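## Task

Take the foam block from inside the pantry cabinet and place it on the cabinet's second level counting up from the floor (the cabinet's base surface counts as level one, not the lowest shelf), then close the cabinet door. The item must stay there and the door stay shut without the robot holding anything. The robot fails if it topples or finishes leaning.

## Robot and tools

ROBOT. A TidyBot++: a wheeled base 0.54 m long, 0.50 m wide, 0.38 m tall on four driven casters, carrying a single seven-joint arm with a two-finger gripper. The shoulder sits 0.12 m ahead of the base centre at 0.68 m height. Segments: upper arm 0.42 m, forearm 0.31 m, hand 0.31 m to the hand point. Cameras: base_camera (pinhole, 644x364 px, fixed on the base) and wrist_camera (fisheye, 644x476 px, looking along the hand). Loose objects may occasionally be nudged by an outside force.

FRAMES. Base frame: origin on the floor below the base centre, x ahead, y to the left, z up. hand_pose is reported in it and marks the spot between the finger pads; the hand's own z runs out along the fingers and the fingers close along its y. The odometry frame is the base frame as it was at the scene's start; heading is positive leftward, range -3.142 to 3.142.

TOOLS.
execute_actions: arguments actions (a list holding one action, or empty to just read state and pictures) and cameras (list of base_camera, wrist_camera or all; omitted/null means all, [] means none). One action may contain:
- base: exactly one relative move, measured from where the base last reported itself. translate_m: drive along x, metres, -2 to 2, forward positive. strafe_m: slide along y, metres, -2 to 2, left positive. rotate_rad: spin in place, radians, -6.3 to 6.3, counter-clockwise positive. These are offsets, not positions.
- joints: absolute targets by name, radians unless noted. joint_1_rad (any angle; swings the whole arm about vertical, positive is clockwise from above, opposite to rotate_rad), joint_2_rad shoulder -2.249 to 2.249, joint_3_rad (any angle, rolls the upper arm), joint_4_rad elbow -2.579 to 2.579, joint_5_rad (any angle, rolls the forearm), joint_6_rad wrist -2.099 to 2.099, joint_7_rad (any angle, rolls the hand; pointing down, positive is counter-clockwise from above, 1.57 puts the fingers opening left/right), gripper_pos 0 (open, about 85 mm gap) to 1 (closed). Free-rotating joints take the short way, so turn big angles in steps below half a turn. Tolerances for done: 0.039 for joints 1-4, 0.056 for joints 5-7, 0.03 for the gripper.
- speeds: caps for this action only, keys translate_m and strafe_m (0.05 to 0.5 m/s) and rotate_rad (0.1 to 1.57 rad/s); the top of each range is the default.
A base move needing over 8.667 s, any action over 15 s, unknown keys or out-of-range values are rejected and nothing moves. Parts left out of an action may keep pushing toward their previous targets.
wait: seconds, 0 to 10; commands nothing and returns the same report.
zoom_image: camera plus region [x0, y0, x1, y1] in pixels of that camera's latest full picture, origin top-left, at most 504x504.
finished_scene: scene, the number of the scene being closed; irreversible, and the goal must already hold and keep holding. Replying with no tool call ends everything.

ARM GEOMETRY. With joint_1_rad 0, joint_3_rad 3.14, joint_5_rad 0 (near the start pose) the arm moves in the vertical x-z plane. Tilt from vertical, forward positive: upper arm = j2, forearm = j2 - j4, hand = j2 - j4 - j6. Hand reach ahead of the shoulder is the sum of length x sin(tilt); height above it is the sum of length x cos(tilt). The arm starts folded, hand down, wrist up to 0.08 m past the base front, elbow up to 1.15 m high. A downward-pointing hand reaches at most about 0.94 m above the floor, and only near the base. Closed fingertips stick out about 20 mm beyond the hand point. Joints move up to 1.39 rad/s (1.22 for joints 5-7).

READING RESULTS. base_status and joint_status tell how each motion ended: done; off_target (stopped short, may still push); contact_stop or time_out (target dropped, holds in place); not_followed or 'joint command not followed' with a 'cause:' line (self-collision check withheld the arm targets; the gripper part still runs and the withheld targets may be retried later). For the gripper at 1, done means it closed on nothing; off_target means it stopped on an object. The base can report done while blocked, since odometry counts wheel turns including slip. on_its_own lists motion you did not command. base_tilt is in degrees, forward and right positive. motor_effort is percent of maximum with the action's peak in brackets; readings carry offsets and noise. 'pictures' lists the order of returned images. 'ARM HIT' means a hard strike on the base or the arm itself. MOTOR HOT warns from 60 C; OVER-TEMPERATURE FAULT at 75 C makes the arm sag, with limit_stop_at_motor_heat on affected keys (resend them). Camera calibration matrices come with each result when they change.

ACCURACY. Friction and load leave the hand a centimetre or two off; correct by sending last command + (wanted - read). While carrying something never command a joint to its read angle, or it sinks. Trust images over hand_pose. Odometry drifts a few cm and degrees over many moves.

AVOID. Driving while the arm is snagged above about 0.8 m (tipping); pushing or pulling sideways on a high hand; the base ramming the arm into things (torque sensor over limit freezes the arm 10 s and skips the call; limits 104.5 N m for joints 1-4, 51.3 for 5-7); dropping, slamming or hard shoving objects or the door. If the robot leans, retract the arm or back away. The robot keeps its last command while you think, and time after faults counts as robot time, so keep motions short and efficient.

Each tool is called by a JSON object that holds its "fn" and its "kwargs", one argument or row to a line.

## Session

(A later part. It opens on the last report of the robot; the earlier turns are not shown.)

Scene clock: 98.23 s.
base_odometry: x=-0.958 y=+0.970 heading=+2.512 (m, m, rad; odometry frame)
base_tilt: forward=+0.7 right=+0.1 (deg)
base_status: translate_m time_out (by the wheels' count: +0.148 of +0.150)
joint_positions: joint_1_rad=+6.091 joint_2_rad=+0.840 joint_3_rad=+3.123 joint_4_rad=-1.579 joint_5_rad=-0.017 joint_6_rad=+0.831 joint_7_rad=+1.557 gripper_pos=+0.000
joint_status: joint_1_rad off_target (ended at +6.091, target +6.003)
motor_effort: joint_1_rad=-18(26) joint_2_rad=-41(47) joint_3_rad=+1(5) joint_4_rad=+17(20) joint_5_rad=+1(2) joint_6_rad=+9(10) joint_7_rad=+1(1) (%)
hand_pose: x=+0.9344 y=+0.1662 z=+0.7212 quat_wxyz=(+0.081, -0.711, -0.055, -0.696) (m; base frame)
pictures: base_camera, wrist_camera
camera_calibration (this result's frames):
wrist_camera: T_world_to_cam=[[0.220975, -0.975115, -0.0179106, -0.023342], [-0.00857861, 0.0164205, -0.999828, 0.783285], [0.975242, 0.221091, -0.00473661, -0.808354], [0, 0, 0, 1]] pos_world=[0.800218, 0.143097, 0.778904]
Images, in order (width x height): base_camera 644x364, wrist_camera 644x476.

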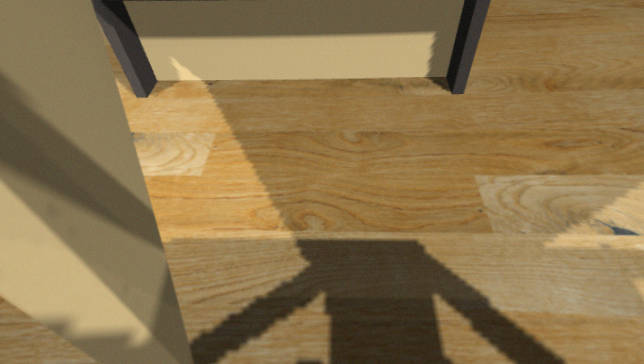

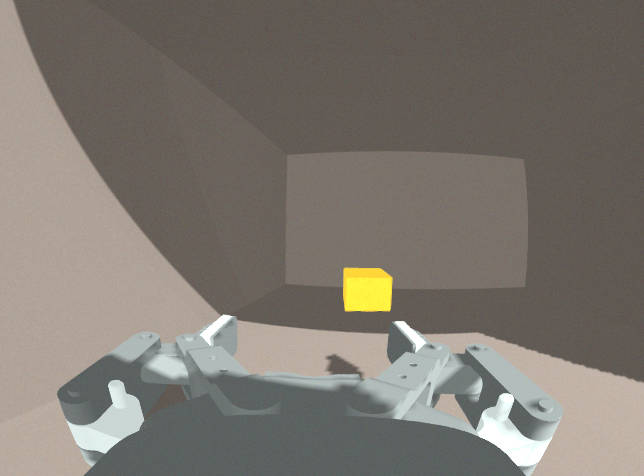

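{"fn": "execute_actions", "kwargs": {
  "actions": [
    {"base":{"translate_m":-0.12},"joints":{"joint_1_rad":-0.1}}
  ],
  "cameras": []
}}

{"fn": "execute_actions", "kwargs": {
  "actions": [
    {"base":{"strafe_m":-0.25},"joints":{"joint_1_rad":-0.5},"speeds":{"strafe_m":0.3}}
  ],
  "cameras": []
}}

{"fn": "execute_actions", "kwargs": {
  "actions": [
    {"base":{"translate_m":0.25},"speeds":{"translate_m":0.15}}
  ]
}}

Scene clock: 106.17 s.
base_odometry: x=-0.861 y=+0.899 heading=+2.513 (m, m, rad; odometry frame)
base_tilt: forward=+0.8 right=+0.1 (deg)
base_status: done
joint_positions: joint_1_rad=+6.184 joint_2_rad=+0.844 joint_3_rad=+3.122 joint_4_rad=-1.579 joint_5_rad=-0.017 joint_6_rad=+0.831 joint_7_rad=+1.557 gripper_pos=+0.000
joint_status: all done
motor_effort: joint_1_rad=-1(17) joint_2_rad=-45(50) joint_3_rad=+0(2) joint_4_rad=+17(19) joint_5_rad=+0(1) joint_6_rad=+9(10) joint_7_rad=+1(1) (%)
hand_pose: x=+0.9464 y=+0.0904 z=+0.7185 quat_wxyz=(+0.049, -0.714, -0.022, -0.698) (m; base frame)
pictures: none
No camera images: the call's "cameras" was empty. Leave "cameras" out to get every camera's image.

Scene clock: 108.10 s.
base_odometry: x=-0.713 y=+1.102 heading=+2.513 (m, m, rad; odometry frame)
base_tilt: forward=+0.7 right=+0.0 (deg)
base_status: done
joint_positions: joint_1_rad=+5.796 joint_2_rad=+0.844 joint_3_rad=+3.122 joint_4_rad=-1.579 joint_5_rad=-0.017 joint_6_rad=+0.831 joint_7_rad=+1.557 gripper_pos=+0.000
joint_status: all done
motor_effort: joint_1_rad=-1(2) joint_2_rad=-45(46) joint_3_rad=+0(2) joint_4_rad=+17(18) joint_5_rad=+0(0) joint_6_rad=+9(10) joint_7_rad=+1(1) (%)
hand_pose: x=+0.8509 y=+0.3963 z=+0.7185 quat_wxyz=(+0.182, -0.697, -0.159, -0.675) (m; base frame)
pictures: none
No camera images: the call's "cameras" was empty. Leave "cameras" out to get every camera's image.

Scene clock: 110.43 s.
base_odometry: x=-0.916 y=+1.249 heading=+2.512 (m, m, rad; odometry frame)
base_tilt: forward=+0.8 right=+0.0 (deg)
base_status: done
joint_positions: joint_1_rad=+5.795 joint_2_rad=+0.844 joint_3_rad=+3.122 joint_4_rad=-1.579 joint_5_rad=-0.017 joint_6_rad=+0.831 joint_7_rad=+1.557 gripper_pos=+0.000
joint_status: not commanded
motor_effort: joint_1_rad=-1(0) joint_2_rad=-45(46) joint_3_rad=+0(1) joint_4_rad=+17(18) joint_5_rad=+1(0) joint_6_rad=+9(10) joint_7_rad=+1(1) (%)
hand_pose: x=+0.8503 y=+0.3974 z=+0.7185 quat_wxyz=(+0.183, -0.697, -0.159, -0.675) (m; base frame)
pictures: base_camera, wrist_camera
camera_calibration (this result's frames):
wrist_camera: T_world_to_cam=[[0.49643, -0.867871, -0.0189083, -0.0554406], [-0.016383, 0.0124111, -0.999789, 0.784194], [0.867922, 0.496635, -0.00805709, -0.793312], [0, 0, 0, 1]] pos_world=[0.728903, 0.336139, 0.776588]
Images, in order (width x height): base_camera 644x364, wrist_camera 644x476.

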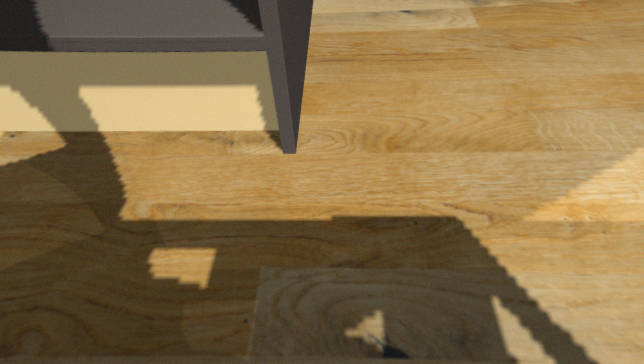

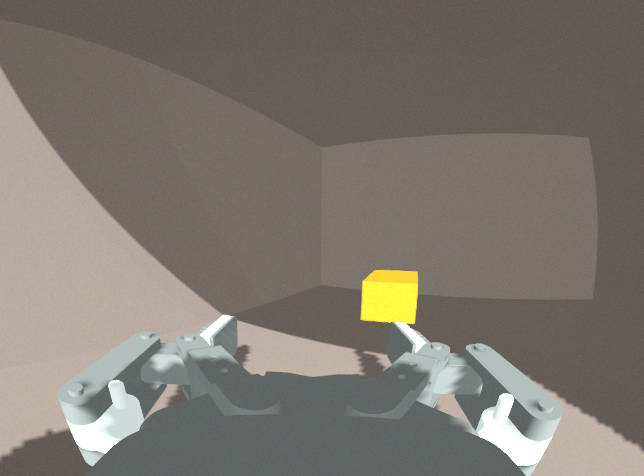

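{"fn": "execute_actions", "kwargs": {
  "actions": [
    {"base":{"translate_m":0.1},"joints":{"joint_1_rad":-0.45},"speeds":{"translate_m":0.08}}
  ],
  "cameras": ["wrist_camera"]
}}

Scene clock: 115.53 s.
base_odometry: x=-0.996 y=+1.308 heading=+2.512 (m, m, rad; odometry frame)
base_tilt: forward=+0.8 right=+0.1 (deg)
base_status: done
joint_positions: joint_1_rad=+5.824 joint_2_rad=+0.844 joint_3_rad=+3.122 joint_4_rad=-1.579 joint_5_rad=-0.017 joint_6_rad=+0.831 joint_7_rad=+1.557 gripper_pos=+0.000
joint_status: all done
motor_effort: joint_1_rad=-2(2) joint_2_rad=-45(47) joint_3_rad=+0(1) joint_4_rad=+17(18) joint_5_rad=+0(0) joint_6_rad=+9(10) joint_7_rad=+1(1) (%)
hand_pose: x=+0.8617 y=+0.3757 z=+0.7185 quat_wxyz=(+0.173, -0.699, -0.149, -0.678) (m; base frame)
pictures: wrist_camera
camera_calibration (this result's frames):
wrist_camera: T_world_to_cam=[[0.470617, -0.882135, -0.0188781, -0.0523895], [-0.0159968, 0.0128617, -0.999789, 0.784148], [0.882192, 0.47082, -0.00805841, -0.79501], [0, 0, 0, 1]] pos_world=[0.738551, 0.318007, 0.776587]
Images, in order (width x height): wrist_camera 644x476.

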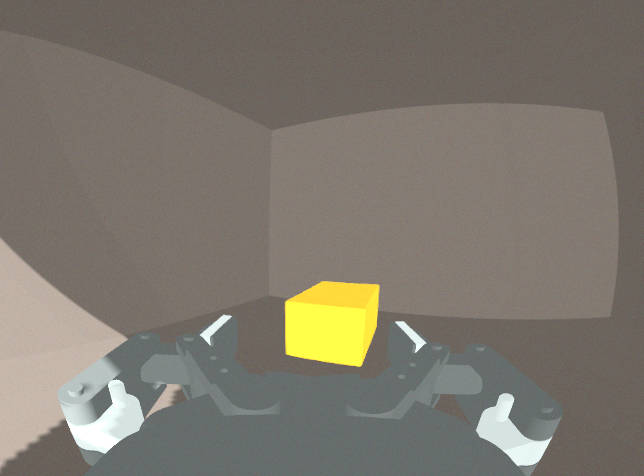

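{"fn": "execute_actions", "kwargs": {
  "actions": [
    {"base":{"translate_m":0.055},"joints":{"joint_1_rad":-0.49},"speeds":{"translate_m":0.06}}
  ],
  "cameras": ["wrist_camera"]
}}

{"fn": "execute_actions", "kwargs": {
  "actions": [
    {"joints":{"gripper_pos":1}}
  ],
  "cameras": ["wrist_camera"]
}}

Scene clock: 118.53 s.
base_odometry: x=-1.041 y=+1.341 heading=+2.512 (m, m, rad; odometry frame)
base_tilt: forward=+0.8 right=+0.0 (deg)
base_status: done
joint_positions: joint_1_rad=+5.806 joint_2_rad=+0.844 joint_3_rad=+3.122 joint_4_rad=-1.579 joint_5_rad=-0.017 joint_6_rad=+0.831 joint_7_rad=+1.557 gripper_pos=+0.000
joint_status: all done
motor_effort: joint_1_rad=-1(1) joint_2_rad=-45(47) joint_3_rad=+0(1) joint_4_rad=+17(18) joint_5_rad=+0(0) joint_6_rad=+9(9) joint_7_rad=+1(1) (%)
hand_pose: x=+0.8548 y=+0.3890 z=+0.7185 quat_wxyz=(+0.179, -0.698, -0.155, -0.676) (m; base frame)
pictures: wrist_camera
camera_calibration (this result's frames):
wrist_camera: T_world_to_cam=[[0.486365, -0.873552, -0.0188781, -0.0542634], [-0.0162249, 0.0125727, -0.999789, 0.784175], [0.873605, 0.486569, -0.0080584, -0.793988], [0, 0, 0, 1]] pos_world=[0.732747, 0.329069, 0.776587]
Images, in order (width x height): wrist_camera 644x476.

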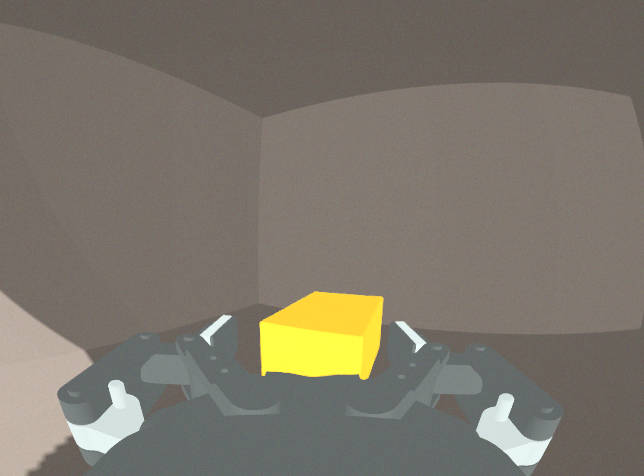

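Scene clock: 119.63 s.
base_odometry: x=-1.041 y=+1.341 heading=+2.512 (m, m, rad; odometry frame)
base_tilt: forward=+0.8 right=+0.1 (deg)
base_status: not commanded
joint_positions: joint_1_rad=+5.806 joint_2_rad=+0.844 joint_3_rad=+3.122 joint_4_rad=-1.579 joint_5_rad=-0.017 joint_6_rad=+0.831 joint_7_rad=+1.557 gripper_pos=+0.999
joint_status: all done
motor_effort: joint_1_rad=+0(1) joint_2_rad=-45(45) joint_3_rad=+0(0) joint_4_rad=+17(18) joint_5_rad=+0(1) joint_6_rad=+9(9) joint_7_rad=+1(1) (%)
hand_pose: x=+0.8548 y=+0.3890 z=+0.7185 quat_wxyz=(+0.179, -0.698, -0.155, -0.676) (m; base frame)
pictures: wrist_camera
camera_calibration (this result's frames):
wrist_camera: T_world_to_cam=[[0.486365, -0.873552, -0.0188781, -0.0542633], [-0.0162249, 0.0125727, -0.999789, 0.784175], [0.873605, 0.486569, -0.00805838, -0.793988], [0, 0, 0, 1]] pos_world=[0.732747, 0.329069, 0.776587]
Images, in order (width x height): wrist_camera 644x476.

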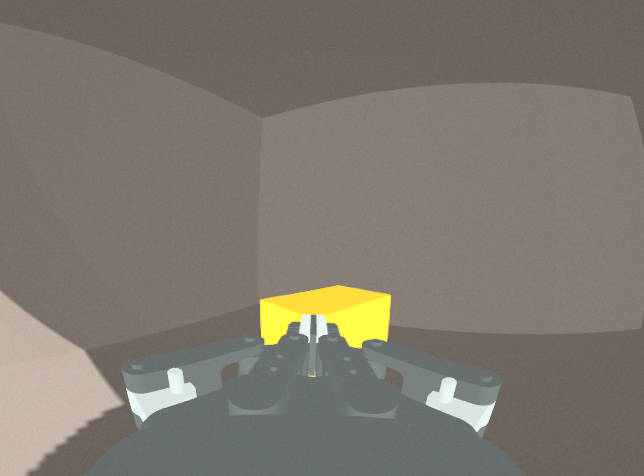

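{"fn": "execute_actions", "kwargs": {
  "actions": [
    {"joints":{"gripper_pos":0}}
  ],
  "cameras": ["wrist_camera"]
}}

Scene clock: 121.80 s.
base_odometry: x=-1.041 y=+1.341 heading=+2.512 (m, m, rad; odometry frame)
base_tilt: forward=+0.8 right=+0.0 (deg)
base_status: not commanded
joint_positions: joint_1_rad=+5.806 joint_2_rad=+0.844 joint_3_rad=+3.122 joint_4_rad=-1.579 joint_5_rad=-0.017 joint_6_rad=+0.831 joint_7_rad=+1.557 gripper_pos=+0.000
joint_status: all done
motor_effort: joint_1_rad=-1(1) joint_2_rad=-45(45) joint_3_rad=+0(0) joint_4_rad=+17(17) joint_5_rad=+0(0) joint_6_rad=+9(9) joint_7_rad=+1(1) (%)
hand_pose: x=+0.8548 y=+0.3890 z=+0.7185 quat_wxyz=(+0.179, -0.698, -0.155, -0.676) (m; base frame)
pictures: wrist_camera
camera_calibration (this result's frames):
wrist_camera: T_world_to_cam=[[0.486365, -0.873552, -0.0188782, -0.0542634], [-0.016225, 0.0125727, -0.999789, 0.784175], [0.873605, 0.486569, -0.00805843, -0.793988], [0, 0, 0, 1]] pos_world=[0.732747, 0.329069, 0.776587]
Images, in order (width x height): wrist_camera 644x476.

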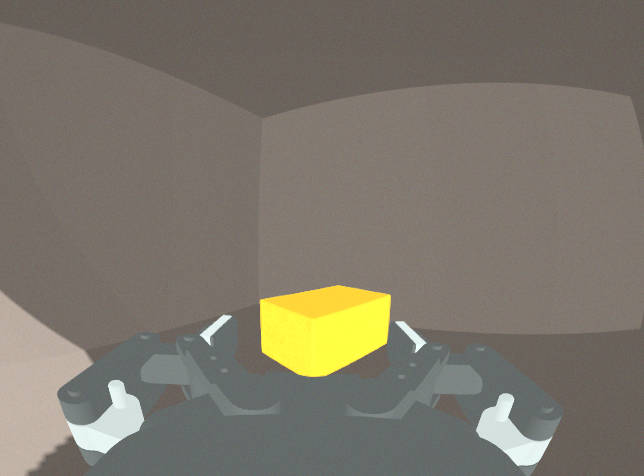

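{"fn": "execute_actions", "kwargs": {
  "actions": [
    {"joints":{"joint_2_rad":0.895,"joint_6_rad":0.86}}
  ],
  "cameras": []
}}

{"fn": "execute_actions", "kwargs": {
  "actions": [
    {"base":{"translate_m":0.05},"joints":{"joint_1_rad":-0.51},"speeds":{"translate_m":0.06}}
  ],
  "cameras": ["wrist_camera"]
}}

{"fn": "execute_actions", "kwargs": {
  "actions": [
    {"joints":{"gripper_pos":1}}
  ],
  "cameras": ["wrist_camera"]
}}

Scene clock: 124.50 s.
base_odometry: x=-1.041 y=+1.341 heading=+2.512 (m, m, rad; odometry frame)
base_tilt: forward=+0.8 right=+0.0 (deg)
base_status: not commanded
joint_positions: joint_1_rad=+5.806 joint_2_rad=+0.851 joint_3_rad=+3.122 joint_4_rad=-1.577 joint_5_rad=-0.017 joint_6_rad=+0.834 joint_7_rad=+1.557 gripper_pos=+0.000
joint_status: joint_2_rad off_target (ended at +0.851, target +0.895); the others done
motor_effort: joint_1_rad=-1(1) joint_2_rad=-41(45) joint_3_rad=+0(0) joint_4_rad=+15(17) joint_5_rad=+1(0) joint_6_rad=+8(9) joint_7_rad=+1(1) (%)
hand_pose: x=+0.8556 y=+0.3893 z=+0.7148 quat_wxyz=(+0.179, -0.698, -0.155, -0.676) (m; base frame)
pictures: none
No camera images: the call's "cameras" was empty. Leave "cameras" out to get every camera's image.

Scene clock: 125.93 s.
base_odometry: x=-1.080 y=+1.370 heading=+2.512 (m, m, rad; odometry frame)
base_tilt: forward=+0.7 right=+0.1 (deg)
base_status: done
joint_positions: joint_1_rad=+5.712 joint_2_rad=+0.790 joint_3_rad=+3.122 joint_4_rad=-1.608 joint_5_rad=-0.017 joint_6_rad=+0.835 joint_7_rad=+1.557 gripper_pos=+0.000
joint_status: joint_1_rad off_target (ended at +5.712, target +5.773)
motor_effort: joint_1_rad=+11(14) joint_2_rad=-25(42) joint_3_rad=+0(2) joint_4_rad=+24(28) joint_5_rad=+0(0) joint_6_rad=+9(10) joint_7_rad=+1(1) (%)
hand_pose: x=+0.8069 y=+0.4514 z=+0.7485 quat_wxyz=(+0.213, -0.680, -0.186, -0.677) (m; base frame)
pictures: wrist_camera
camera_calibration (this result's frames):
wrist_camera: T_world_to_cam=[[0.567115, -0.823449, -0.017662, -0.064509], [0.00635786, 0.02582, -0.999646, 0.788345], [0.823614, 0.566802, 0.0198783, -0.799035], [0, 0, 0, 1]] pos_world=[0.689669, 0.37942, 0.802811]
Images, in order (width x height): wrist_camera 644x476.

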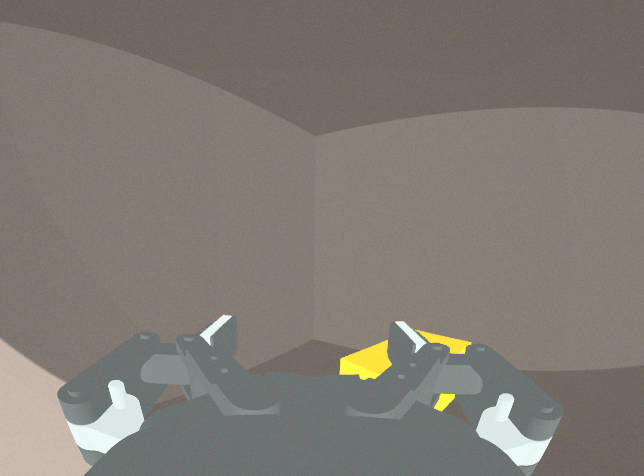

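Scene clock: 127.03 s.
base_odometry: x=-1.080 y=+1.370 heading=+2.512 (m, m, rad; odometry frame)
base_tilt: forward=+0.7 right=+0.0 (deg)
base_status: not commanded
joint_positions: joint_1_rad=+5.712 joint_2_rad=+0.791 joint_3_rad=+3.122 joint_4_rad=-1.608 joint_5_rad=-0.017 joint_6_rad=+0.835 joint_7_rad=+1.557 gripper_pos=+0.999
joint_status: all done
motor_effort: joint_1_rad=+10(11) joint_2_rad=-24(24) joint_3_rad=+0(1) joint_4_rad=+24(24) joint_5_rad=+1(1) joint_6_rad=+9(9) joint_7_rad=+1(1) (%)
hand_pose: x=+0.8069 y=+0.4514 z=+0.7485 quat_wxyz=(+0.213, -0.680, -0.186, -0.676) (m; base frame)
pictures: wrist_camera
camera_calibration (this result's frames):
wrist_camera: T_world_to_cam=[[0.567114, -0.82345, -0.0176625, -0.0645086], [0.00634911, 0.0258145, -0.999647, 0.788347], [0.823615, 0.566802, 0.0198679, -0.799028], [0, 0, 0, 1]] pos_world=[0.68967, 0.37942, 0.802804]
Images, in order (width x height): wrist_camera 644x476.

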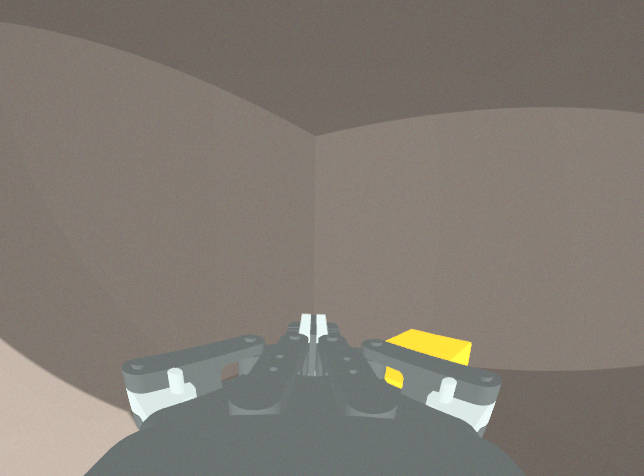

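{"fn": "execute_actions", "kwargs": {
  "actions": [
    {"base":{"translate_m":-0.16},"joints":{"joint_1_rad":-0.47,"joint_2_rad":0.7,"gripper_pos":0},"speeds":{"translate_m":0.15}}
  ],
  "cameras": []
}}

{"fn": "execute_actions", "kwargs": {
  "actions": [
    {"joints":{"joint_2_rad":0.76,"joint_4_rad":-1.573,"joint_6_rad":0.5}}
  ],
  "cameras": ["wrist_camera"]
}}

Scene clock: 131.33 s.
base_odometry: x=-0.951 y=+1.275 heading=+2.513 (m, m, rad; odometry frame)
base_tilt: forward=+0.8 right=+0.1 (deg)
base_status: done
joint_positions: joint_1_rad=+5.801 joint_2_rad=+0.703 joint_3_rad=+3.122 joint_4_rad=-1.579 joint_5_rad=-0.017 joint_6_rad=+0.835 joint_7_rad=+1.557 gripper_pos=+0.000
joint_status: all done
motor_effort: joint_1_rad=-2(10) joint_2_rad=-43(52) joint_3_rad=+0(2) joint_4_rad=+19(23) joint_5_rad=+1(1) joint_6_rad=+9(11) joint_7_rad=+1(1) (%)
hand_pose: x=+0.8411 y=+0.3863 z=+0.8366 quat_wxyz=(+0.193, -0.646, -0.146, -0.724) (m; base frame)
pictures: none
No camera images: the call's "cameras" was empty. Leave "cameras" out to get every camera's image.

Scene clock: 132.30 s.
base_odometry: x=-0.951 y=+1.275 heading=+2.513 (m, m, rad; odometry frame)
base_tilt: forward=+0.8 right=+0.0 (deg)
base_status: not commanded
joint_positions: joint_1_rad=+5.801 joint_2_rad=+0.756 joint_3_rad=+3.122 joint_4_rad=-1.578 joint_5_rad=-0.017 joint_6_rad=+0.522 joint_7_rad=+1.557 gripper_pos=+0.000
joint_status: all done
motor_effort: joint_1_rad=-1(1) joint_2_rad=-43(47) joint_3_rad=+0(0) joint_4_rad=+18(21) joint_5_rad=+0(0) joint_6_rad=+9(11) joint_7_rad=+1(1) (%)
hand_pose: x=+0.8391 y=+0.3880 z=+0.6967 quat_wxyz=(+0.162, -0.767, -0.176, -0.595) (m; base frame)
pictures: wrist_camera
camera_calibration (this result's frames):
wrist_camera: T_world_to_cam=[[0.493156, -0.869565, -0.0255612, -0.0504481], [-0.208543, -0.0896426, -0.973896, 0.945111], [0.844575, 0.485613, -0.225549, -0.60368], [0, 0, 0, 1]] pos_world=[0.731827, 0.334009, 0.782991]
Images, in order (width x height): wrist_camera 644x476.

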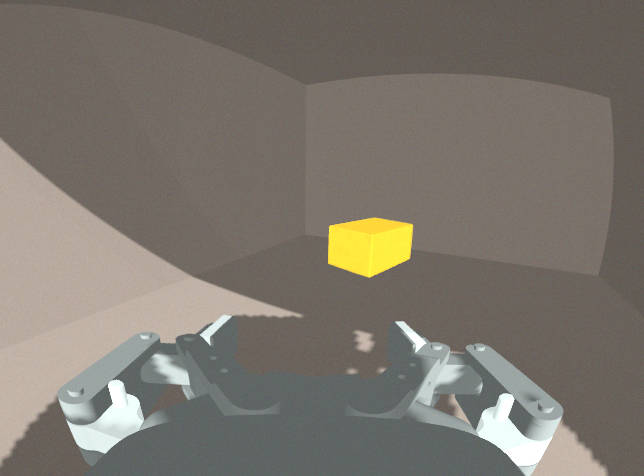

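{"fn": "execute_actions", "kwargs": {
  "actions": [
    {"base":{"translate_m":0.11},"joints":{"joint_1_rad":-0.5},"speeds":{"translate_m":0.08}}
  ],
  "cameras": ["wrist_camera"]
}}

Scene clock: 135.73 s.
base_odometry: x=-1.040 y=+1.340 heading=+2.514 (m, m, rad; odometry frame)
base_tilt: forward=+0.8 right=+0.1 (deg)
base_status: done
joint_positions: joint_1_rad=+5.792 joint_2_rad=+0.756 joint_3_rad=+3.122 joint_4_rad=-1.578 joint_5_rad=-0.017 joint_6_rad=+0.522 joint_7_rad=+1.557 gripper_pos=+0.000
joint_status: all done
motor_effort: joint_1_rad=-1(3) joint_2_rad=-44(47) joint_3_rad=+0(1) joint_4_rad=+18(20) joint_5_rad=+0(0) joint_6_rad=+9(10) joint_7_rad=+1(1) (%)
hand_pose: x=+0.8354 y=+0.3947 z=+0.6967 quat_wxyz=(+0.165, -0.766, -0.179, -0.595) (m; base frame)
pictures: wrist_camera
camera_calibration (this result's frames):
wrist_camera: T_world_to_cam=[[0.501302, -0.864895, -0.0255614, -0.0514173], [-0.207692, -0.0915974, -0.973896, 0.945009], [0.839976, 0.493525, -0.225549, -0.603132], [0, 0, 0, 1]] pos_world=[0.728663, 0.339751, 0.782991]
Images, in order (width x height): wrist_camera 644x476.

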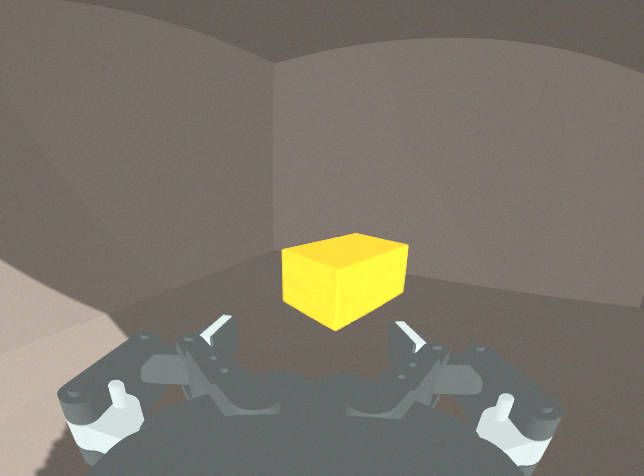

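{"fn": "execute_actions", "kwargs": {
  "actions": [
    {"base":{"translate_m":0.075},"speeds":{"translate_m":0.06}}
  ],
  "cameras": ["wrist_camera"]
}}

{"fn": "execute_actions", "kwargs": {
  "actions": [
    {"joints":{"gripper_pos":1}}
  ],
  "cameras": ["wrist_camera"]
}}

Scene clock: 141.23 s.
base_odometry: x=-1.098 y=+1.382 heading=+2.509 (m, m, rad; odometry frame)
base_tilt: forward=+0.7 right=+0.1 (deg)
base_status: translate_m time_out (by the wheels' count: +0.071 of +0.075)
joint_positions: joint_1_rad=+5.682 joint_2_rad=+0.751 joint_3_rad=+3.119 joint_4_rad=-1.626 joint_5_rad=-0.017 joint_6_rad=+0.573 joint_7_rad=+1.561 gripper_pos=+0.000
joint_status: not commanded
motor_effort: joint_1_rad=+17(21) joint_2_rad=-41(52) joint_3_rad=+2(3) joint_4_rad=+28(34) joint_5_rad=+1(3) joint_6_rad=+1(9) joint_7_rad=+0(2) (%)
hand_pose: x=+0.7783 y=+0.4662 z=+0.6909 quat_wxyz=(+0.198, -0.752, -0.222, -0.588) (m; base frame)
pictures: wrist_camera
camera_calibration (this result's frames):
wrist_camera: T_world_to_cam=[[0.595274, -0.803204, -0.0226449, -0.0650959], [-0.18804, -0.111851, -0.975772, 0.929524], [0.781211, 0.585109, -0.217617, -0.594204], [0, 0, 0, 1]] pos_world=[0.677736, 0.399357, 0.77622]
Images, in order (width x height): wrist_camera 644x476.

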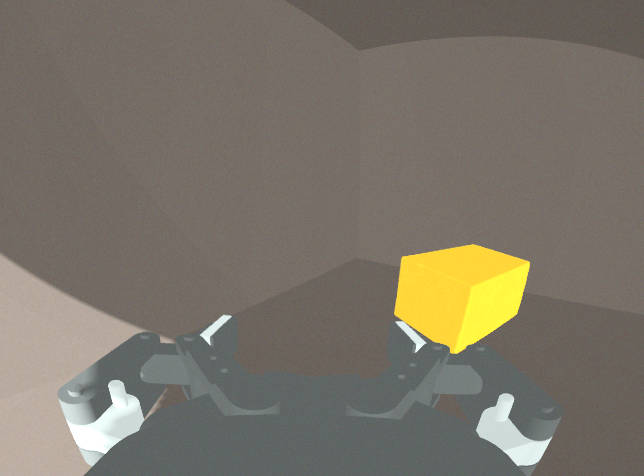

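not run: a stop came earlier in this reply.

{"fn": "execute_actions", "kwargs": {
  "actions": [
    {"base":{"translate_m":-0.16},"joints":{"joint_1_rad":-0.47},"speeds":{"translate_m":0.15}}
  ],
  "cameras": []
}}

{"fn": "execute_actions", "kwargs": {
  "actions": [
    {"base":{"strafe_m":0.13},"joints":{"joint_1_rad":-0.35,"joint_2_rad":0.76,"joint_4_rad":-1.573,"joint_6_rad":0.5},"speeds":{"strafe_m":0.15}}
  ],
  "cameras": []
}}

{"fn": "execute_actions", "kwargs": {
  "actions": [
    {"base":{"translate_m":0.1},"speeds":{"translate_m":0.1}}
  ],
  "cameras": ["wrist_camera"]
}}

Scene clock: 145.47 s.
base_odometry: x=-0.969 y=+1.287 heading=+2.510 (m, m, rad; odometry frame)
base_tilt: forward=+0.7 right=+0.1 (deg)
base_status: done
joint_positions: joint_1_rad=+5.821 joint_2_rad=+0.764 joint_3_rad=+3.132 joint_4_rad=-1.582 joint_5_rad=-0.017 joint_6_rad=+0.540 joint_7_rad=+1.561 gripper_pos=+0.000
joint_status: all done
motor_effort: joint_1_rad=-1(19) joint_2_rad=-44(50) joint_3_rad=+0(5) joint_4_rad=+18(26) joint_5_rad=+0(2) joint_6_rad=+9(9) joint_7_rad=+1(0) (%)
hand_pose: x=+0.8496 y=+0.3687 z=+0.6934 quat_wxyz=(+0.150, -0.767, -0.169, -0.601) (m; base frame)
pictures: none
No camera images: the call's "cameras" was empty. Leave "cameras" out to get every camera's image.

Scene clock: 147.03 s.
base_odometry: x=-1.045 y=+1.182 heading=+2.510 (m, m, rad; odometry frame)
base_tilt: forward=+0.8 right=+0.1 (deg)
base_status: done
joint_positions: joint_1_rad=+5.926 joint_2_rad=+0.764 joint_3_rad=+3.129 joint_4_rad=-1.582 joint_5_rad=-0.017 joint_6_rad=+0.539 joint_7_rad=+1.561 gripper_pos=+0.000
joint_status: all done
motor_effort: joint_1_rad=-1(3) joint_2_rad=-43(46) joint_3_rad=+0(2) joint_4_rad=+18(19) joint_5_rad=+1(1) joint_6_rad=+9(10) joint_7_rad=+1(1) (%)
hand_pose: x=+0.8837 y=+0.2914 z=+0.6932 quat_wxyz=(+0.120, -0.775, -0.128, -0.607) (m; base frame)
pictures: none
No camera images: the call's "cameras" was empty. Leave "cameras" out to get every camera's image.

Scene clock: 148.60 s.
base_odometry: x=-1.126 y=+1.241 heading=+2.510 (m, m, rad; odometry frame)
base_tilt: forward=+0.8 right=+0.1 (deg)
base_status: done
joint_positions: joint_1_rad=+5.926 joint_2_rad=+0.764 joint_3_rad=+3.129 joint_4_rad=-1.582 joint_5_rad=-0.017 joint_6_rad=+0.539 joint_7_rad=+1.561 gripper_pos=+0.000
joint_status: not commanded
motor_effort: joint_1_rad=+0(1) joint_2_rad=-43(46) joint_3_rad=+0(1) joint_4_rad=+18(20) joint_5_rad=+0(0) joint_6_rad=+9(9) joint_7_rad=+1(1) (%)
hand_pose: x=+0.8836 y=+0.2913 z=+0.6930 quat_wxyz=(+0.120, -0.775, -0.128, -0.607) (m; base frame)
pictures: wrist_camera
camera_calibration (this result's frames):
wrist_camera: T_world_to_cam=[[0.376922, -0.9261, -0.0163768, -0.0437469], [-0.210901, -0.0685932, -0.975098, 0.938941], [0.901915, 0.37099, -0.22117, -0.615501], [0, 0, 0, 1]] pos_world=[0.769643, 0.252236, 0.778713]
Images, in order (width x height): wrist_camera 644x476.

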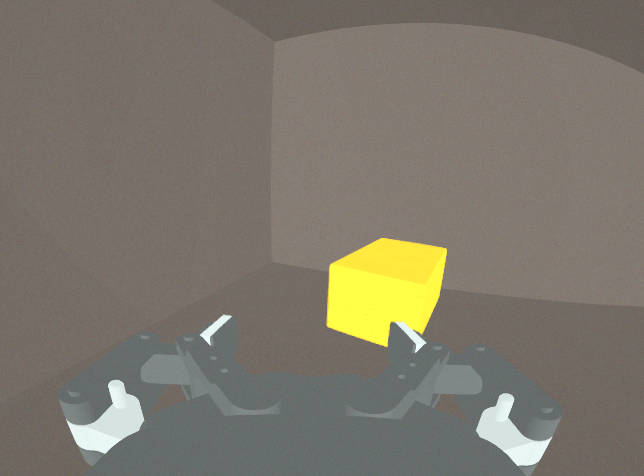

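{"fn": "execute_actions", "kwargs": {
  "actions": [
    {"base":{"translate_m":-0.02},"joints":{"joint_1_rad":-0.3}}
  ],
  "cameras": ["wrist_camera"]
}}

{"fn": "execute_actions", "kwargs": {
  "actions": [
    {"base":{"translate_m":0.07},"speeds":{"translate_m":0.06}}
  ],
  "cameras": ["wrist_camera"]
}}

Scene clock: 150.83 s.
base_odometry: x=-1.110 y=+1.229 heading=+2.510 (m, m, rad; odometry frame)
base_tilt: forward=+0.8 right=+0.1 (deg)
base_status: done
joint_positions: joint_1_rad=+5.969 joint_2_rad=+0.764 joint_3_rad=+3.129 joint_4_rad=-1.582 joint_5_rad=-0.017 joint_6_rad=+0.538 joint_7_rad=+1.561 gripper_pos=+0.000
joint_status: all done
motor_effort: joint_1_rad=-1(1) joint_2_rad=-44(46) joint_3_rad=+0(1) joint_4_rad=+18(20) joint_5_rad=+0(1) joint_6_rad=+9(9) joint_7_rad=+1(1) (%)
hand_pose: x=+0.8954 y=+0.2583 z=+0.6929 quat_wxyz=(+0.107, -0.778, -0.112, -0.609) (m; base frame)
pictures: wrist_camera
camera_calibration (this result's frames):
wrist_camera: T_world_to_cam=[[0.336888, -0.941402, -0.0164127, -0.0389586], [-0.213856, -0.0595308, -0.97505, 0.939395], [0.916936, 0.331992, -0.22138, -0.617101], [0, 0, 0, 1]] pos_world=[0.779863, 0.22412, 0.778703]
Images, in order (width x height): wrist_camera 644x476.

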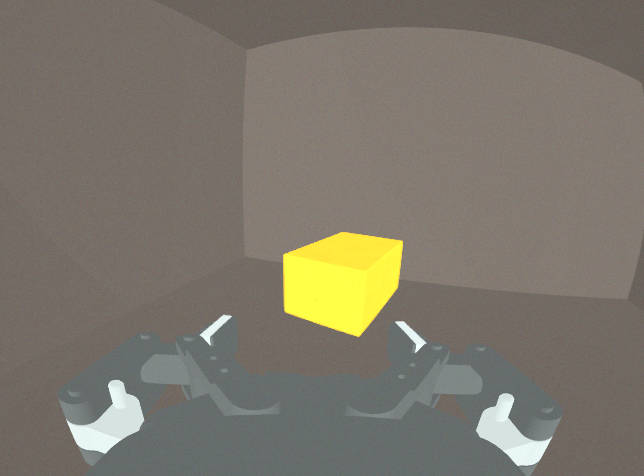

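Scene clock: 154.23 s.
base_odometry: x=-1.164 y=+1.268 heading=+2.500 (m, m, rad; odometry frame)
base_tilt: forward=+0.7 right=+0.1 (deg)
base_status: translate_m time_out (by the wheels' count: +0.066 of +0.070)
joint_positions: joint_1_rad=+5.960 joint_2_rad=+0.749 joint_3_rad=+3.129 joint_4_rad=-1.634 joint_5_rad=-0.017 joint_6_rad=+0.582 joint_7_rad=+1.563 gripper_pos=+0.000
joint_status: not commanded
motor_effort: joint_1_rad=+4(7) joint_2_rad=-42(48) joint_3_rad=+0(6) joint_4_rad=+31(37) joint_5_rad=+0(3) joint_6_rad=+2(11) joint_7_rad=+0(3) (%)
hand_pose: x=+0.8810 y=+0.2617 z=+0.6906 quat_wxyz=(+0.109, -0.775, -0.116, -0.611) (m; base frame)
pictures: wrist_camera
camera_calibration (this result's frames):
wrist_camera: T_world_to_cam=[[0.346175, -0.938062, -0.0142391, -0.0414701], [-0.207425, -0.0617268, -0.976302, 0.929963], [0.914952, 0.340925, -0.215945, -0.609869], [0, 0, 0, 1]] pos_world=[0.765254, 0.226422, 0.775636]
Images, in order (width x height): wrist_camera 644x476.

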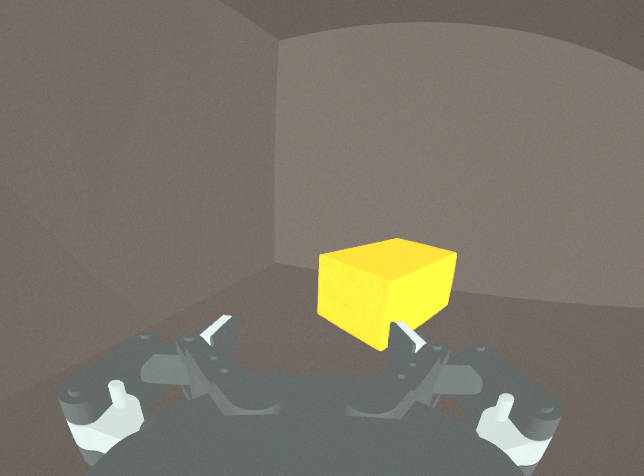

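{"fn": "execute_actions", "kwargs": {
  "actions": [
    {"base":{"translate_m":-0.06},"joints":{"joint_2_rad":0.72,"joint_4_rad":-1.573,"joint_6_rad":0.5},"speeds":{"translate_m":0.1}}
  ],
  "cameras": []
}}

{"fn": "execute_actions", "kwargs": {
  "actions": [
    {"joints":{"joint_1_rad":-0.24}}
  ],
  "cameras": ["wrist_camera"]
}}

{"fn": "execute_actions", "kwargs": {
  "actions": [
    {"base":{"translate_m":0.08},"speeds":{"translate_m":0.06}}
  ],
  "cameras": ["wrist_camera"]
}}

Scene clock: 157.17 s.
base_odometry: x=-1.115 y=+1.232 heading=+2.500 (m, m, rad; odometry frame)
base_tilt: forward=+0.8 right=+0.1 (deg)
base_status: done
joint_positions: joint_1_rad=+5.974 joint_2_rad=+0.727 joint_3_rad=+3.129 joint_4_rad=-1.579 joint_5_rad=-0.017 joint_6_rad=+0.538 joint_7_rad=+1.563 gripper_pos=+0.000
joint_status: all done
motor_effort: joint_1_rad=-1(6) joint_2_rad=-43(50) joint_3_rad=+0(1) joint_4_rad=+19(29) joint_5_rad=+1(1) joint_6_rad=+9(10) joint_7_rad=+1(0) (%)
hand_pose: x=+0.8966 y=+0.2543 z=+0.7244 quat_wxyz=(+0.107, -0.766, -0.109, -0.625) (m; base frame)
pictures: none
No camera images: the call's "cameras" was empty. Leave "cameras" out to get every camera's image.

Scene clock: 158.07 s.
base_odometry: x=-1.115 y=+1.232 heading=+2.500 (m, m, rad; odometry frame)
base_tilt: forward=+0.8 right=+0.1 (deg)
base_status: not commanded
joint_positions: joint_1_rad=+6.035 joint_2_rad=+0.727 joint_3_rad=+3.129 joint_4_rad=-1.579 joint_5_rad=-0.017 joint_6_rad=+0.538 joint_7_rad=+1.563 gripper_pos=+0.000
joint_status: all done
motor_effort: joint_1_rad=-1(3) joint_2_rad=-43(44) joint_3_rad=+0(1) joint_4_rad=+18(19) joint_5_rad=+0(0) joint_6_rad=+9(9) joint_7_rad=+1(1) (%)
hand_pose: x=+0.9104 y=+0.2073 z=+0.7244 quat_wxyz=(+0.089, -0.768, -0.086, -0.628) (m; base frame)
pictures: wrist_camera
camera_calibration (this result's frames):
wrist_camera: T_world_to_cam=[[0.276, -0.961056, -0.0139776, -0.03376], [-0.179489, -0.037249, -0.983054, 0.940142], [0.94425, 0.273832, -0.18278, -0.647709], [0, 0, 0, 1]] pos_world=[0.789663, 0.179938, 0.80535]
Images, in order (width x height): wrist_camera 644x476.

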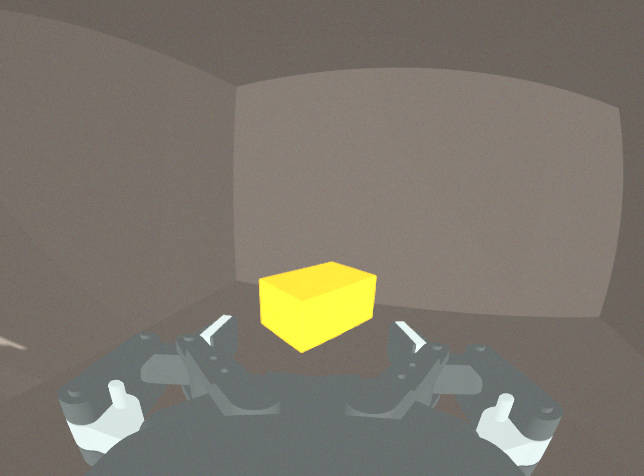

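Scene clock: 161.77 s.
base_odometry: x=-1.177 y=+1.277 heading=+2.487 (m, m, rad; odometry frame)
base_tilt: forward=+0.7 right=+0.1 (deg)
base_status: translate_m time_out (by the wheels' count: +0.077 of +0.080)
joint_positions: joint_1_rad=+6.017 joint_2_rad=+0.732 joint_3_rad=+3.128 joint_4_rad=-1.663 joint_5_rad=-0.016 joint_6_rad=+0.584 joint_7_rad=+1.563 gripper_pos=+0.000
joint_status: not commanded
motor_effort: joint_1_rad=+5(10) joint_2_rad=-45(50) joint_3_rad=+0(5) joint_4_rad=+34(43) joint_5_rad=+0(4) joint_6_rad=+2(10) joint_7_rad=+0(2) (%)
hand_pose: x=+0.8863 y=+0.2160 z=+0.6907 quat_wxyz=(+0.092, -0.781, -0.094, -0.611) (m; base frame)
pictures: wrist_camera
camera_calibration (this result's frames):
wrist_camera: T_world_to_cam=[[0.292962, -0.956012, -0.0146673, -0.0348537], [-0.218369, -0.0519667, -0.974482, 0.934714], [0.930854, 0.288689, -0.223988, -0.596377], [0, 0, 0, 1]] pos_world=[0.769463, 0.187421, 0.776769]
Images, in order (width x height): wrist_camera 644x476.

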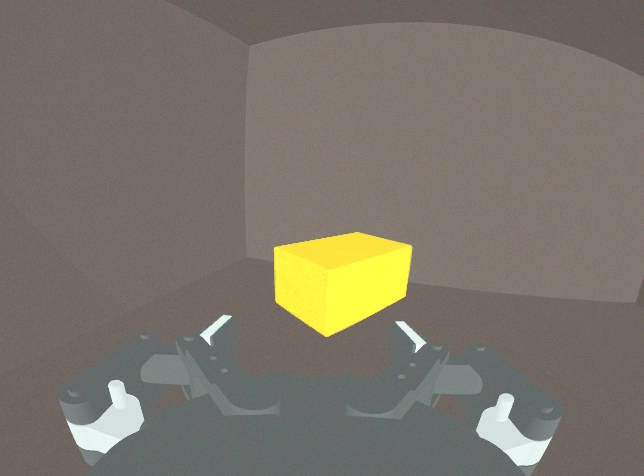

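{"fn": "execute_actions", "kwargs": {
  "actions": [
    {"base":{"translate_m":-0.24},"joints":{"joint_2_rad":0.72,"joint_4_rad":-1.573,"joint_6_rad":0.5},"speeds":{"translate_m":0.2}}
  ],
  "cameras": []
}}

{"fn": "execute_actions", "kwargs": {
  "actions": [
    {"joints":{"joint_1_rad":-0.22,"joint_2_rad":0.97,"joint_4_rad":-1.02,"joint_6_rad":0.17}}
  ],
  "cameras": ["wrist_camera"]
}}

Scene clock: 166.07 s.
base_odometry: x=-0.987 y=+1.131 heading=+2.488 (m, m, rad; odometry frame)
base_tilt: forward=+0.8 right=+0.1 (deg)
base_status: done
joint_positions: joint_1_rad=+6.039 joint_2_rad=+0.724 joint_3_rad=+3.128 joint_4_rad=-1.574 joint_5_rad=-0.016 joint_6_rad=+0.537 joint_7_rad=+1.563 gripper_pos=+0.000
joint_status: all done
motor_effort: joint_1_rad=-1(7) joint_2_rad=-43(54) joint_3_rad=+0(1) joint_4_rad=+19(33) joint_5_rad=+0(2) joint_6_rad=+9(10) joint_7_rad=+1(1) (%)
hand_pose: x=+0.9120 y=+0.2050 z=+0.7291 quat_wxyz=(+0.088, -0.767, -0.084, -0.631) (m; base frame)
pictures: none
No camera images: the call's "cameras" was empty. Leave "cameras" out to get every camera's image.

Scene clock: 167.83 s.
base_odometry: x=-0.987 y=+1.131 heading=+2.488 (m, m, rad; odometry frame)
base_tilt: forward=+0.8 right=+0.1 (deg)
base_status: not commanded
joint_positions: joint_1_rad=+6.041 joint_2_rad=+0.949 joint_3_rad=+3.128 joint_4_rad=-1.043 joint_5_rad=-0.016 joint_6_rad=+0.210 joint_7_rad=+1.563 gripper_pos=+0.000
joint_status: all done
motor_effort: joint_1_rad=+0(2) joint_2_rad=-51(53) joint_3_rad=+0(0) joint_4_rad=+22(22) joint_5_rad=+0(1) joint_6_rad=+9(10) joint_7_rad=+1(1) (%)
hand_pose: x=+1.0231 y=+0.2308 z=+0.7332 quat_wxyz=(+0.089, -0.773, -0.083, -0.622) (m; base frame)
pictures: wrist_camera
camera_calibration (this result's frames):
wrist_camera: T_world_to_cam=[[0.272795, -0.961874, -0.0195314, -0.0346504], [-0.194554, -0.0352722, -0.980258, 0.982782], [0.942195, 0.271209, -0.196758, -0.74601], [0, 0, 0, 1]] pos_world=[0.903544, 0.20366, 0.815919]
Images, in order (width x height): wrist_camera 644x476.

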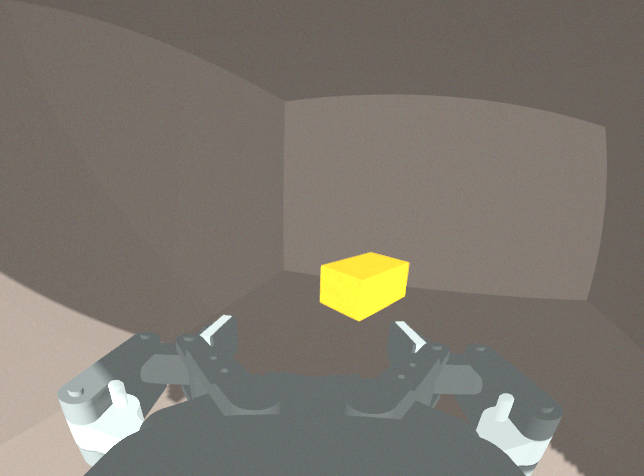

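{"fn": "execute_actions", "kwargs": {
  "actions": [
    {"base":{"translate_m":0.07},"joints":{"joint_1_rad":-0.2,"joint_2_rad":1.0},"speeds":{"translate_m":0.08}}
  ],
  "cameras": ["wrist_camera"]
}}

{"fn": "execute_actions", "kwargs": {
  "actions": [
    {"base":{"translate_m":0.06},"speeds":{"translate_m":0.06}}
  ],
  "cameras": ["wrist_camera"]
}}

Scene clock: 171.27 s.
base_odometry: x=-1.042 y=+1.173 heading=+2.487 (m, m, rad; odometry frame)
base_tilt: forward=+0.7 right=+0.1 (deg)
base_status: done
joint_positions: joint_1_rad=+6.068 joint_2_rad=+0.982 joint_3_rad=+3.128 joint_4_rad=-1.039 joint_5_rad=-0.016 joint_6_rad=+0.210 joint_7_rad=+1.563 gripper_pos=+0.000
joint_status: all done
motor_effort: joint_1_rad=-2(1) joint_2_rad=-52(53) joint_3_rad=+0(0) joint_4_rad=+22(22) joint_5_rad=+0(0) joint_6_rad=+9(9) joint_7_rad=+1(1) (%)
hand_pose: x=+1.0310 y=+0.2070 z=+0.7048 quat_wxyz=(+0.079, -0.783, -0.074, -0.612) (m; base frame)
pictures: wrist_camera
camera_calibration (this result's frames):
wrist_camera: T_world_to_cam=[[0.246455, -0.968937, -0.0205464, -0.0308658], [-0.222978, -0.0360586, -0.974156, 0.980837], [0.943155, 0.244667, -0.224938, -0.728254], [0, 0, 0, 1]] pos_world=[0.913168, 0.18364, 0.791042]
Images, in order (width x height): wrist_camera 644x476.

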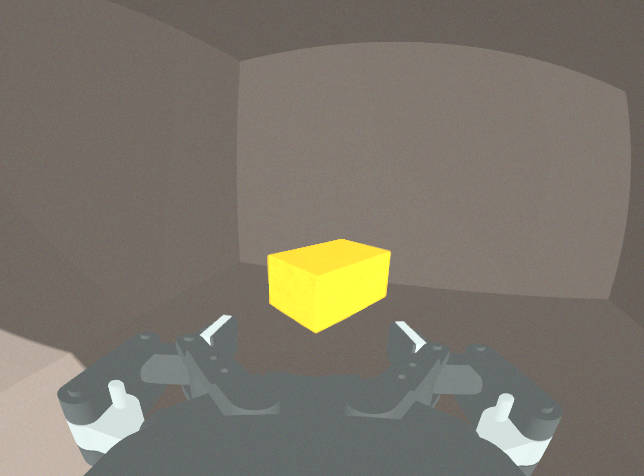

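Scene clock: 172.77 s.
base_odometry: x=-1.090 y=+1.210 heading=+2.488 (m, m, rad; odometry frame)
base_tilt: forward=+0.8 right=+0.1 (deg)
base_status: done
joint_positions: joint_1_rad=+6.068 joint_2_rad=+0.982 joint_3_rad=+3.128 joint_4_rad=-1.039 joint_5_rad=-0.016 joint_6_rad=+0.210 joint_7_rad=+1.563 gripper_pos=+0.000
joint_status: not commanded
motor_effort: joint_1_rad=+0(2) joint_2_rad=-53(54) joint_3_rad=+0(1) joint_4_rad=+22(22) joint_5_rad=+0(0) joint_6_rad=+9(9) joint_7_rad=+1(1) (%)
hand_pose: x=+1.0311 y=+0.2067 z=+0.7047 quat_wxyz=(+0.079, -0.783, -0.074, -0.612) (m; base frame)
pictures: wrist_camera
camera_calibration (this result's frames):
wrist_camera: T_world_to_cam=[[0.246086, -0.96903, -0.0205558, -0.0308185], [-0.223195, -0.036017, -0.974108, 0.980875], [0.9432, 0.244303, -0.225145, -0.728159], [0, 0, 0, 1]] pos_world=[0.913309, 0.183355, 0.790904]
Images, in order (width x height): wrist_camera 644x476.

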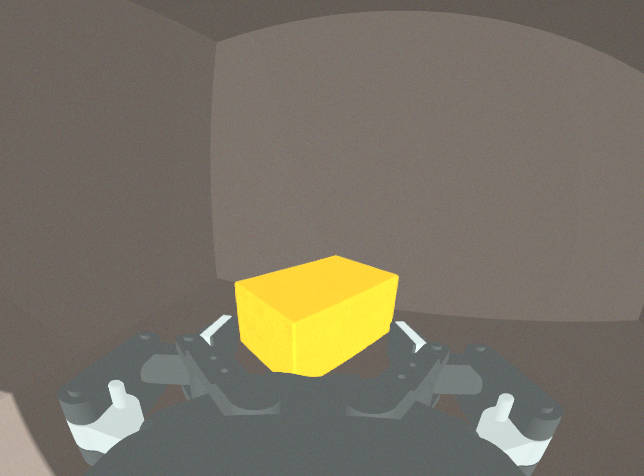

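{"fn": "execute_actions", "kwargs": {
  "actions": [
    {"base":{"translate_m":0.02}}
  ],
  "cameras": []
}}

{"fn": "execute_actions", "kwargs": {
  "actions": [
    {"joints":{"gripper_pos":1}}
  ],
  "cameras": ["wrist_camera"]
}}

Scene clock: 174.70 s.
base_odometry: x=-1.106 y=+1.222 heading=+2.489 (m, m, rad; odometry frame)
base_tilt: forward=+0.8 right=+0.1 (deg)
base_status: done
joint_positions: joint_1_rad=+6.068 joint_2_rad=+0.984 joint_3_rad=+3.128 joint_4_rad=-1.037 joint_5_rad=-0.016 joint_6_rad=+0.209 joint_7_rad=+1.563 gripper_pos=+0.000
joint_status: not commanded
motor_effort: joint_1_rad=+0(2) joint_2_rad=-53(55) joint_3_rad=+0(1) joint_4_rad=+22(23) joint_5_rad=+1(0) joint_6_rad=+9(9) joint_7_rad=+1(1) (%)
hand_pose: x=+1.0316 y=+0.2064 z=+0.7040 quat_wxyz=(+0.079, -0.783, -0.073, -0.612) (m; base frame)
pictures: none
No camera images: the call's "cameras" was empty. Leave "cameras" out to get every camera's image.

Scene clock: 175.80 s.
base_odometry: x=-1.105 y=+1.221 heading=+2.488 (m, m, rad; odometry frame)
base_tilt: forward=+0.8 right=+0.1 (deg)
base_status: not commanded
joint_positions: joint_1_rad=+6.071 joint_2_rad=+0.946 joint_3_rad=+3.124 joint_4_rad=-1.079 joint_5_rad=-0.016 joint_6_rad=+0.179 joint_7_rad=+1.563 gripper_pos=+0.401
joint_status: gripper_pos off_target (ended at +0.401, target +1.000)
motor_effort: joint_1_rad=+1(5) joint_2_rad=-40(52) joint_3_rad=+1(4) joint_4_rad=+32(35) joint_5_rad=+0(2) joint_6_rad=+13(14) joint_7_rad=+1(3) (%)
hand_pose: x=+1.0194 y=+0.2044 z=+0.7054 quat_wxyz=(+0.079, -0.794, -0.074, -0.598) (m; base frame)
pictures: wrist_camera
camera_calibration (this result's frames):
wrist_camera: T_world_to_cam=[[0.246528, -0.968822, -0.0246434, -0.0276964], [-0.256879, -0.0408049, -0.965582, 1.00816], [0.934472, 0.244373, -0.25893, -0.68362], [0, 0, 0, 1]] pos_world=[0.904627, 0.181364, 0.795773]
Images, in order (width x height): wrist_camera 644x476.

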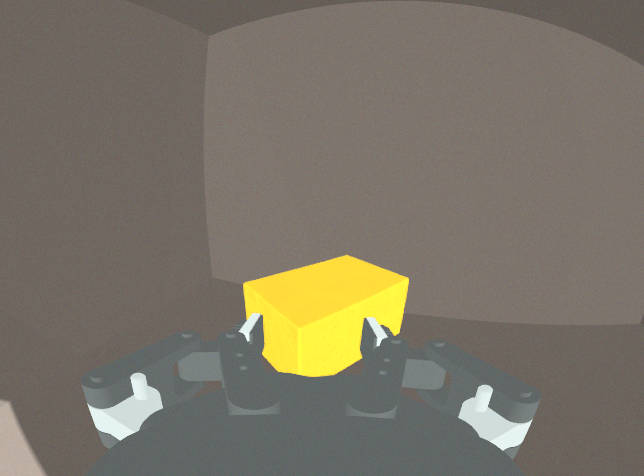

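{"fn": "execute_actions", "kwargs": {
  "actions": [
    {"joints":{"joint_2_rad":0.95}}
  ],
  "cameras": []
}}

{"fn": "execute_actions", "kwargs": {
  "actions": [
    {"base":{"translate_m":-0.45},"speeds":{"translate_m":0.2}}
  ]
}}

Scene clock: 177.63 s.
base_odometry: x=-1.105 y=+1.221 heading=+2.488 (m, m, rad; odometry frame)
base_tilt: forward=+0.7 right=+0.1 (deg)
base_status: not commanded
joint_positions: joint_1_rad=+6.071 joint_2_rad=+0.944 joint_3_rad=+3.124 joint_4_rad=-1.079 joint_5_rad=-0.016 joint_6_rad=+0.175 joint_7_rad=+1.563 gripper_pos=+0.402
joint_status: all done
motor_effort: joint_1_rad=+0(1) joint_2_rad=-46(45) joint_3_rad=+1(1) joint_4_rad=+33(34) joint_5_rad=+1(0) joint_6_rad=+14(15) joint_7_rad=+2(2) (%)
hand_pose: x=+1.0190 y=+0.2044 z=+0.7063 quat_wxyz=(+0.079, -0.794, -0.074, -0.598) (m; base frame)
pictures: none
No camera images: the call's "cameras" was empty. Leave "cameras" out to get every camera's image.

Scene clock: 180.70 s.
base_odometry: x=-0.748 y=+0.948 heading=+2.489 (m, m, rad; odometry frame)
base_tilt: forward=+0.8 right=+0.1 (deg)
base_status: done
joint_positions: joint_1_rad=+6.075 joint_2_rad=+0.957 joint_3_rad=+3.119 joint_4_rad=-1.024 joint_5_rad=-0.016 joint_6_rad=+0.169 joint_7_rad=+1.563 gripper_pos=+0.999
joint_status: not commanded
on_its_own: gripper_pos moved +0.597 to your old target +1.000
motor_effort: joint_1_rad=+0(7) joint_2_rad=-53(56) joint_3_rad=+0(4) joint_4_rad=+22(36) joint_5_rad=+1(2) joint_6_rad=+9(16) joint_7_rad=+1(1) (%)
hand_pose: x=+1.0307 y=+0.2045 z=+0.7250 quat_wxyz=(+0.081, -0.784, -0.071, -0.612) (m; base frame)
pictures: base_camera, wrist_camera
camera_calibration (this result's frames):
wrist_camera: T_world_to_cam=[[0.244895, -0.969153, -0.0277152, -0.0259306], [-0.225295, -0.02908, -0.973856, 1.00104], [0.94301, 0.244737, -0.225467, -0.72225], [0, 0, 0, 1]] pos_world=[0.912968, 0.18074, 0.811302]
Images, in order (width x height): base_camera 644x364, wrist_camera 644x476.

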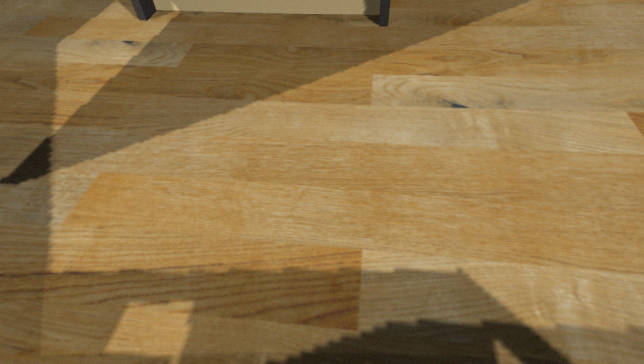

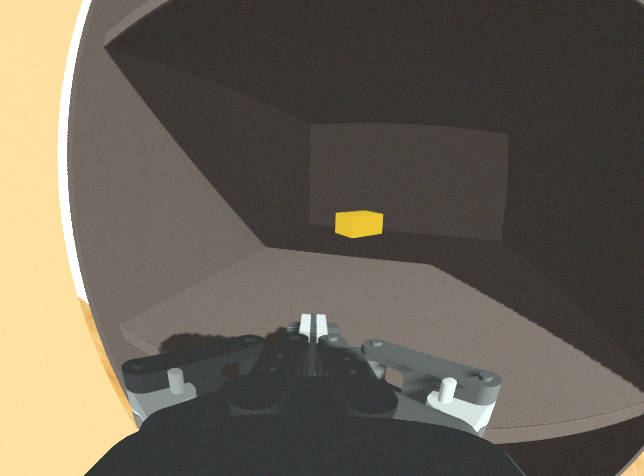

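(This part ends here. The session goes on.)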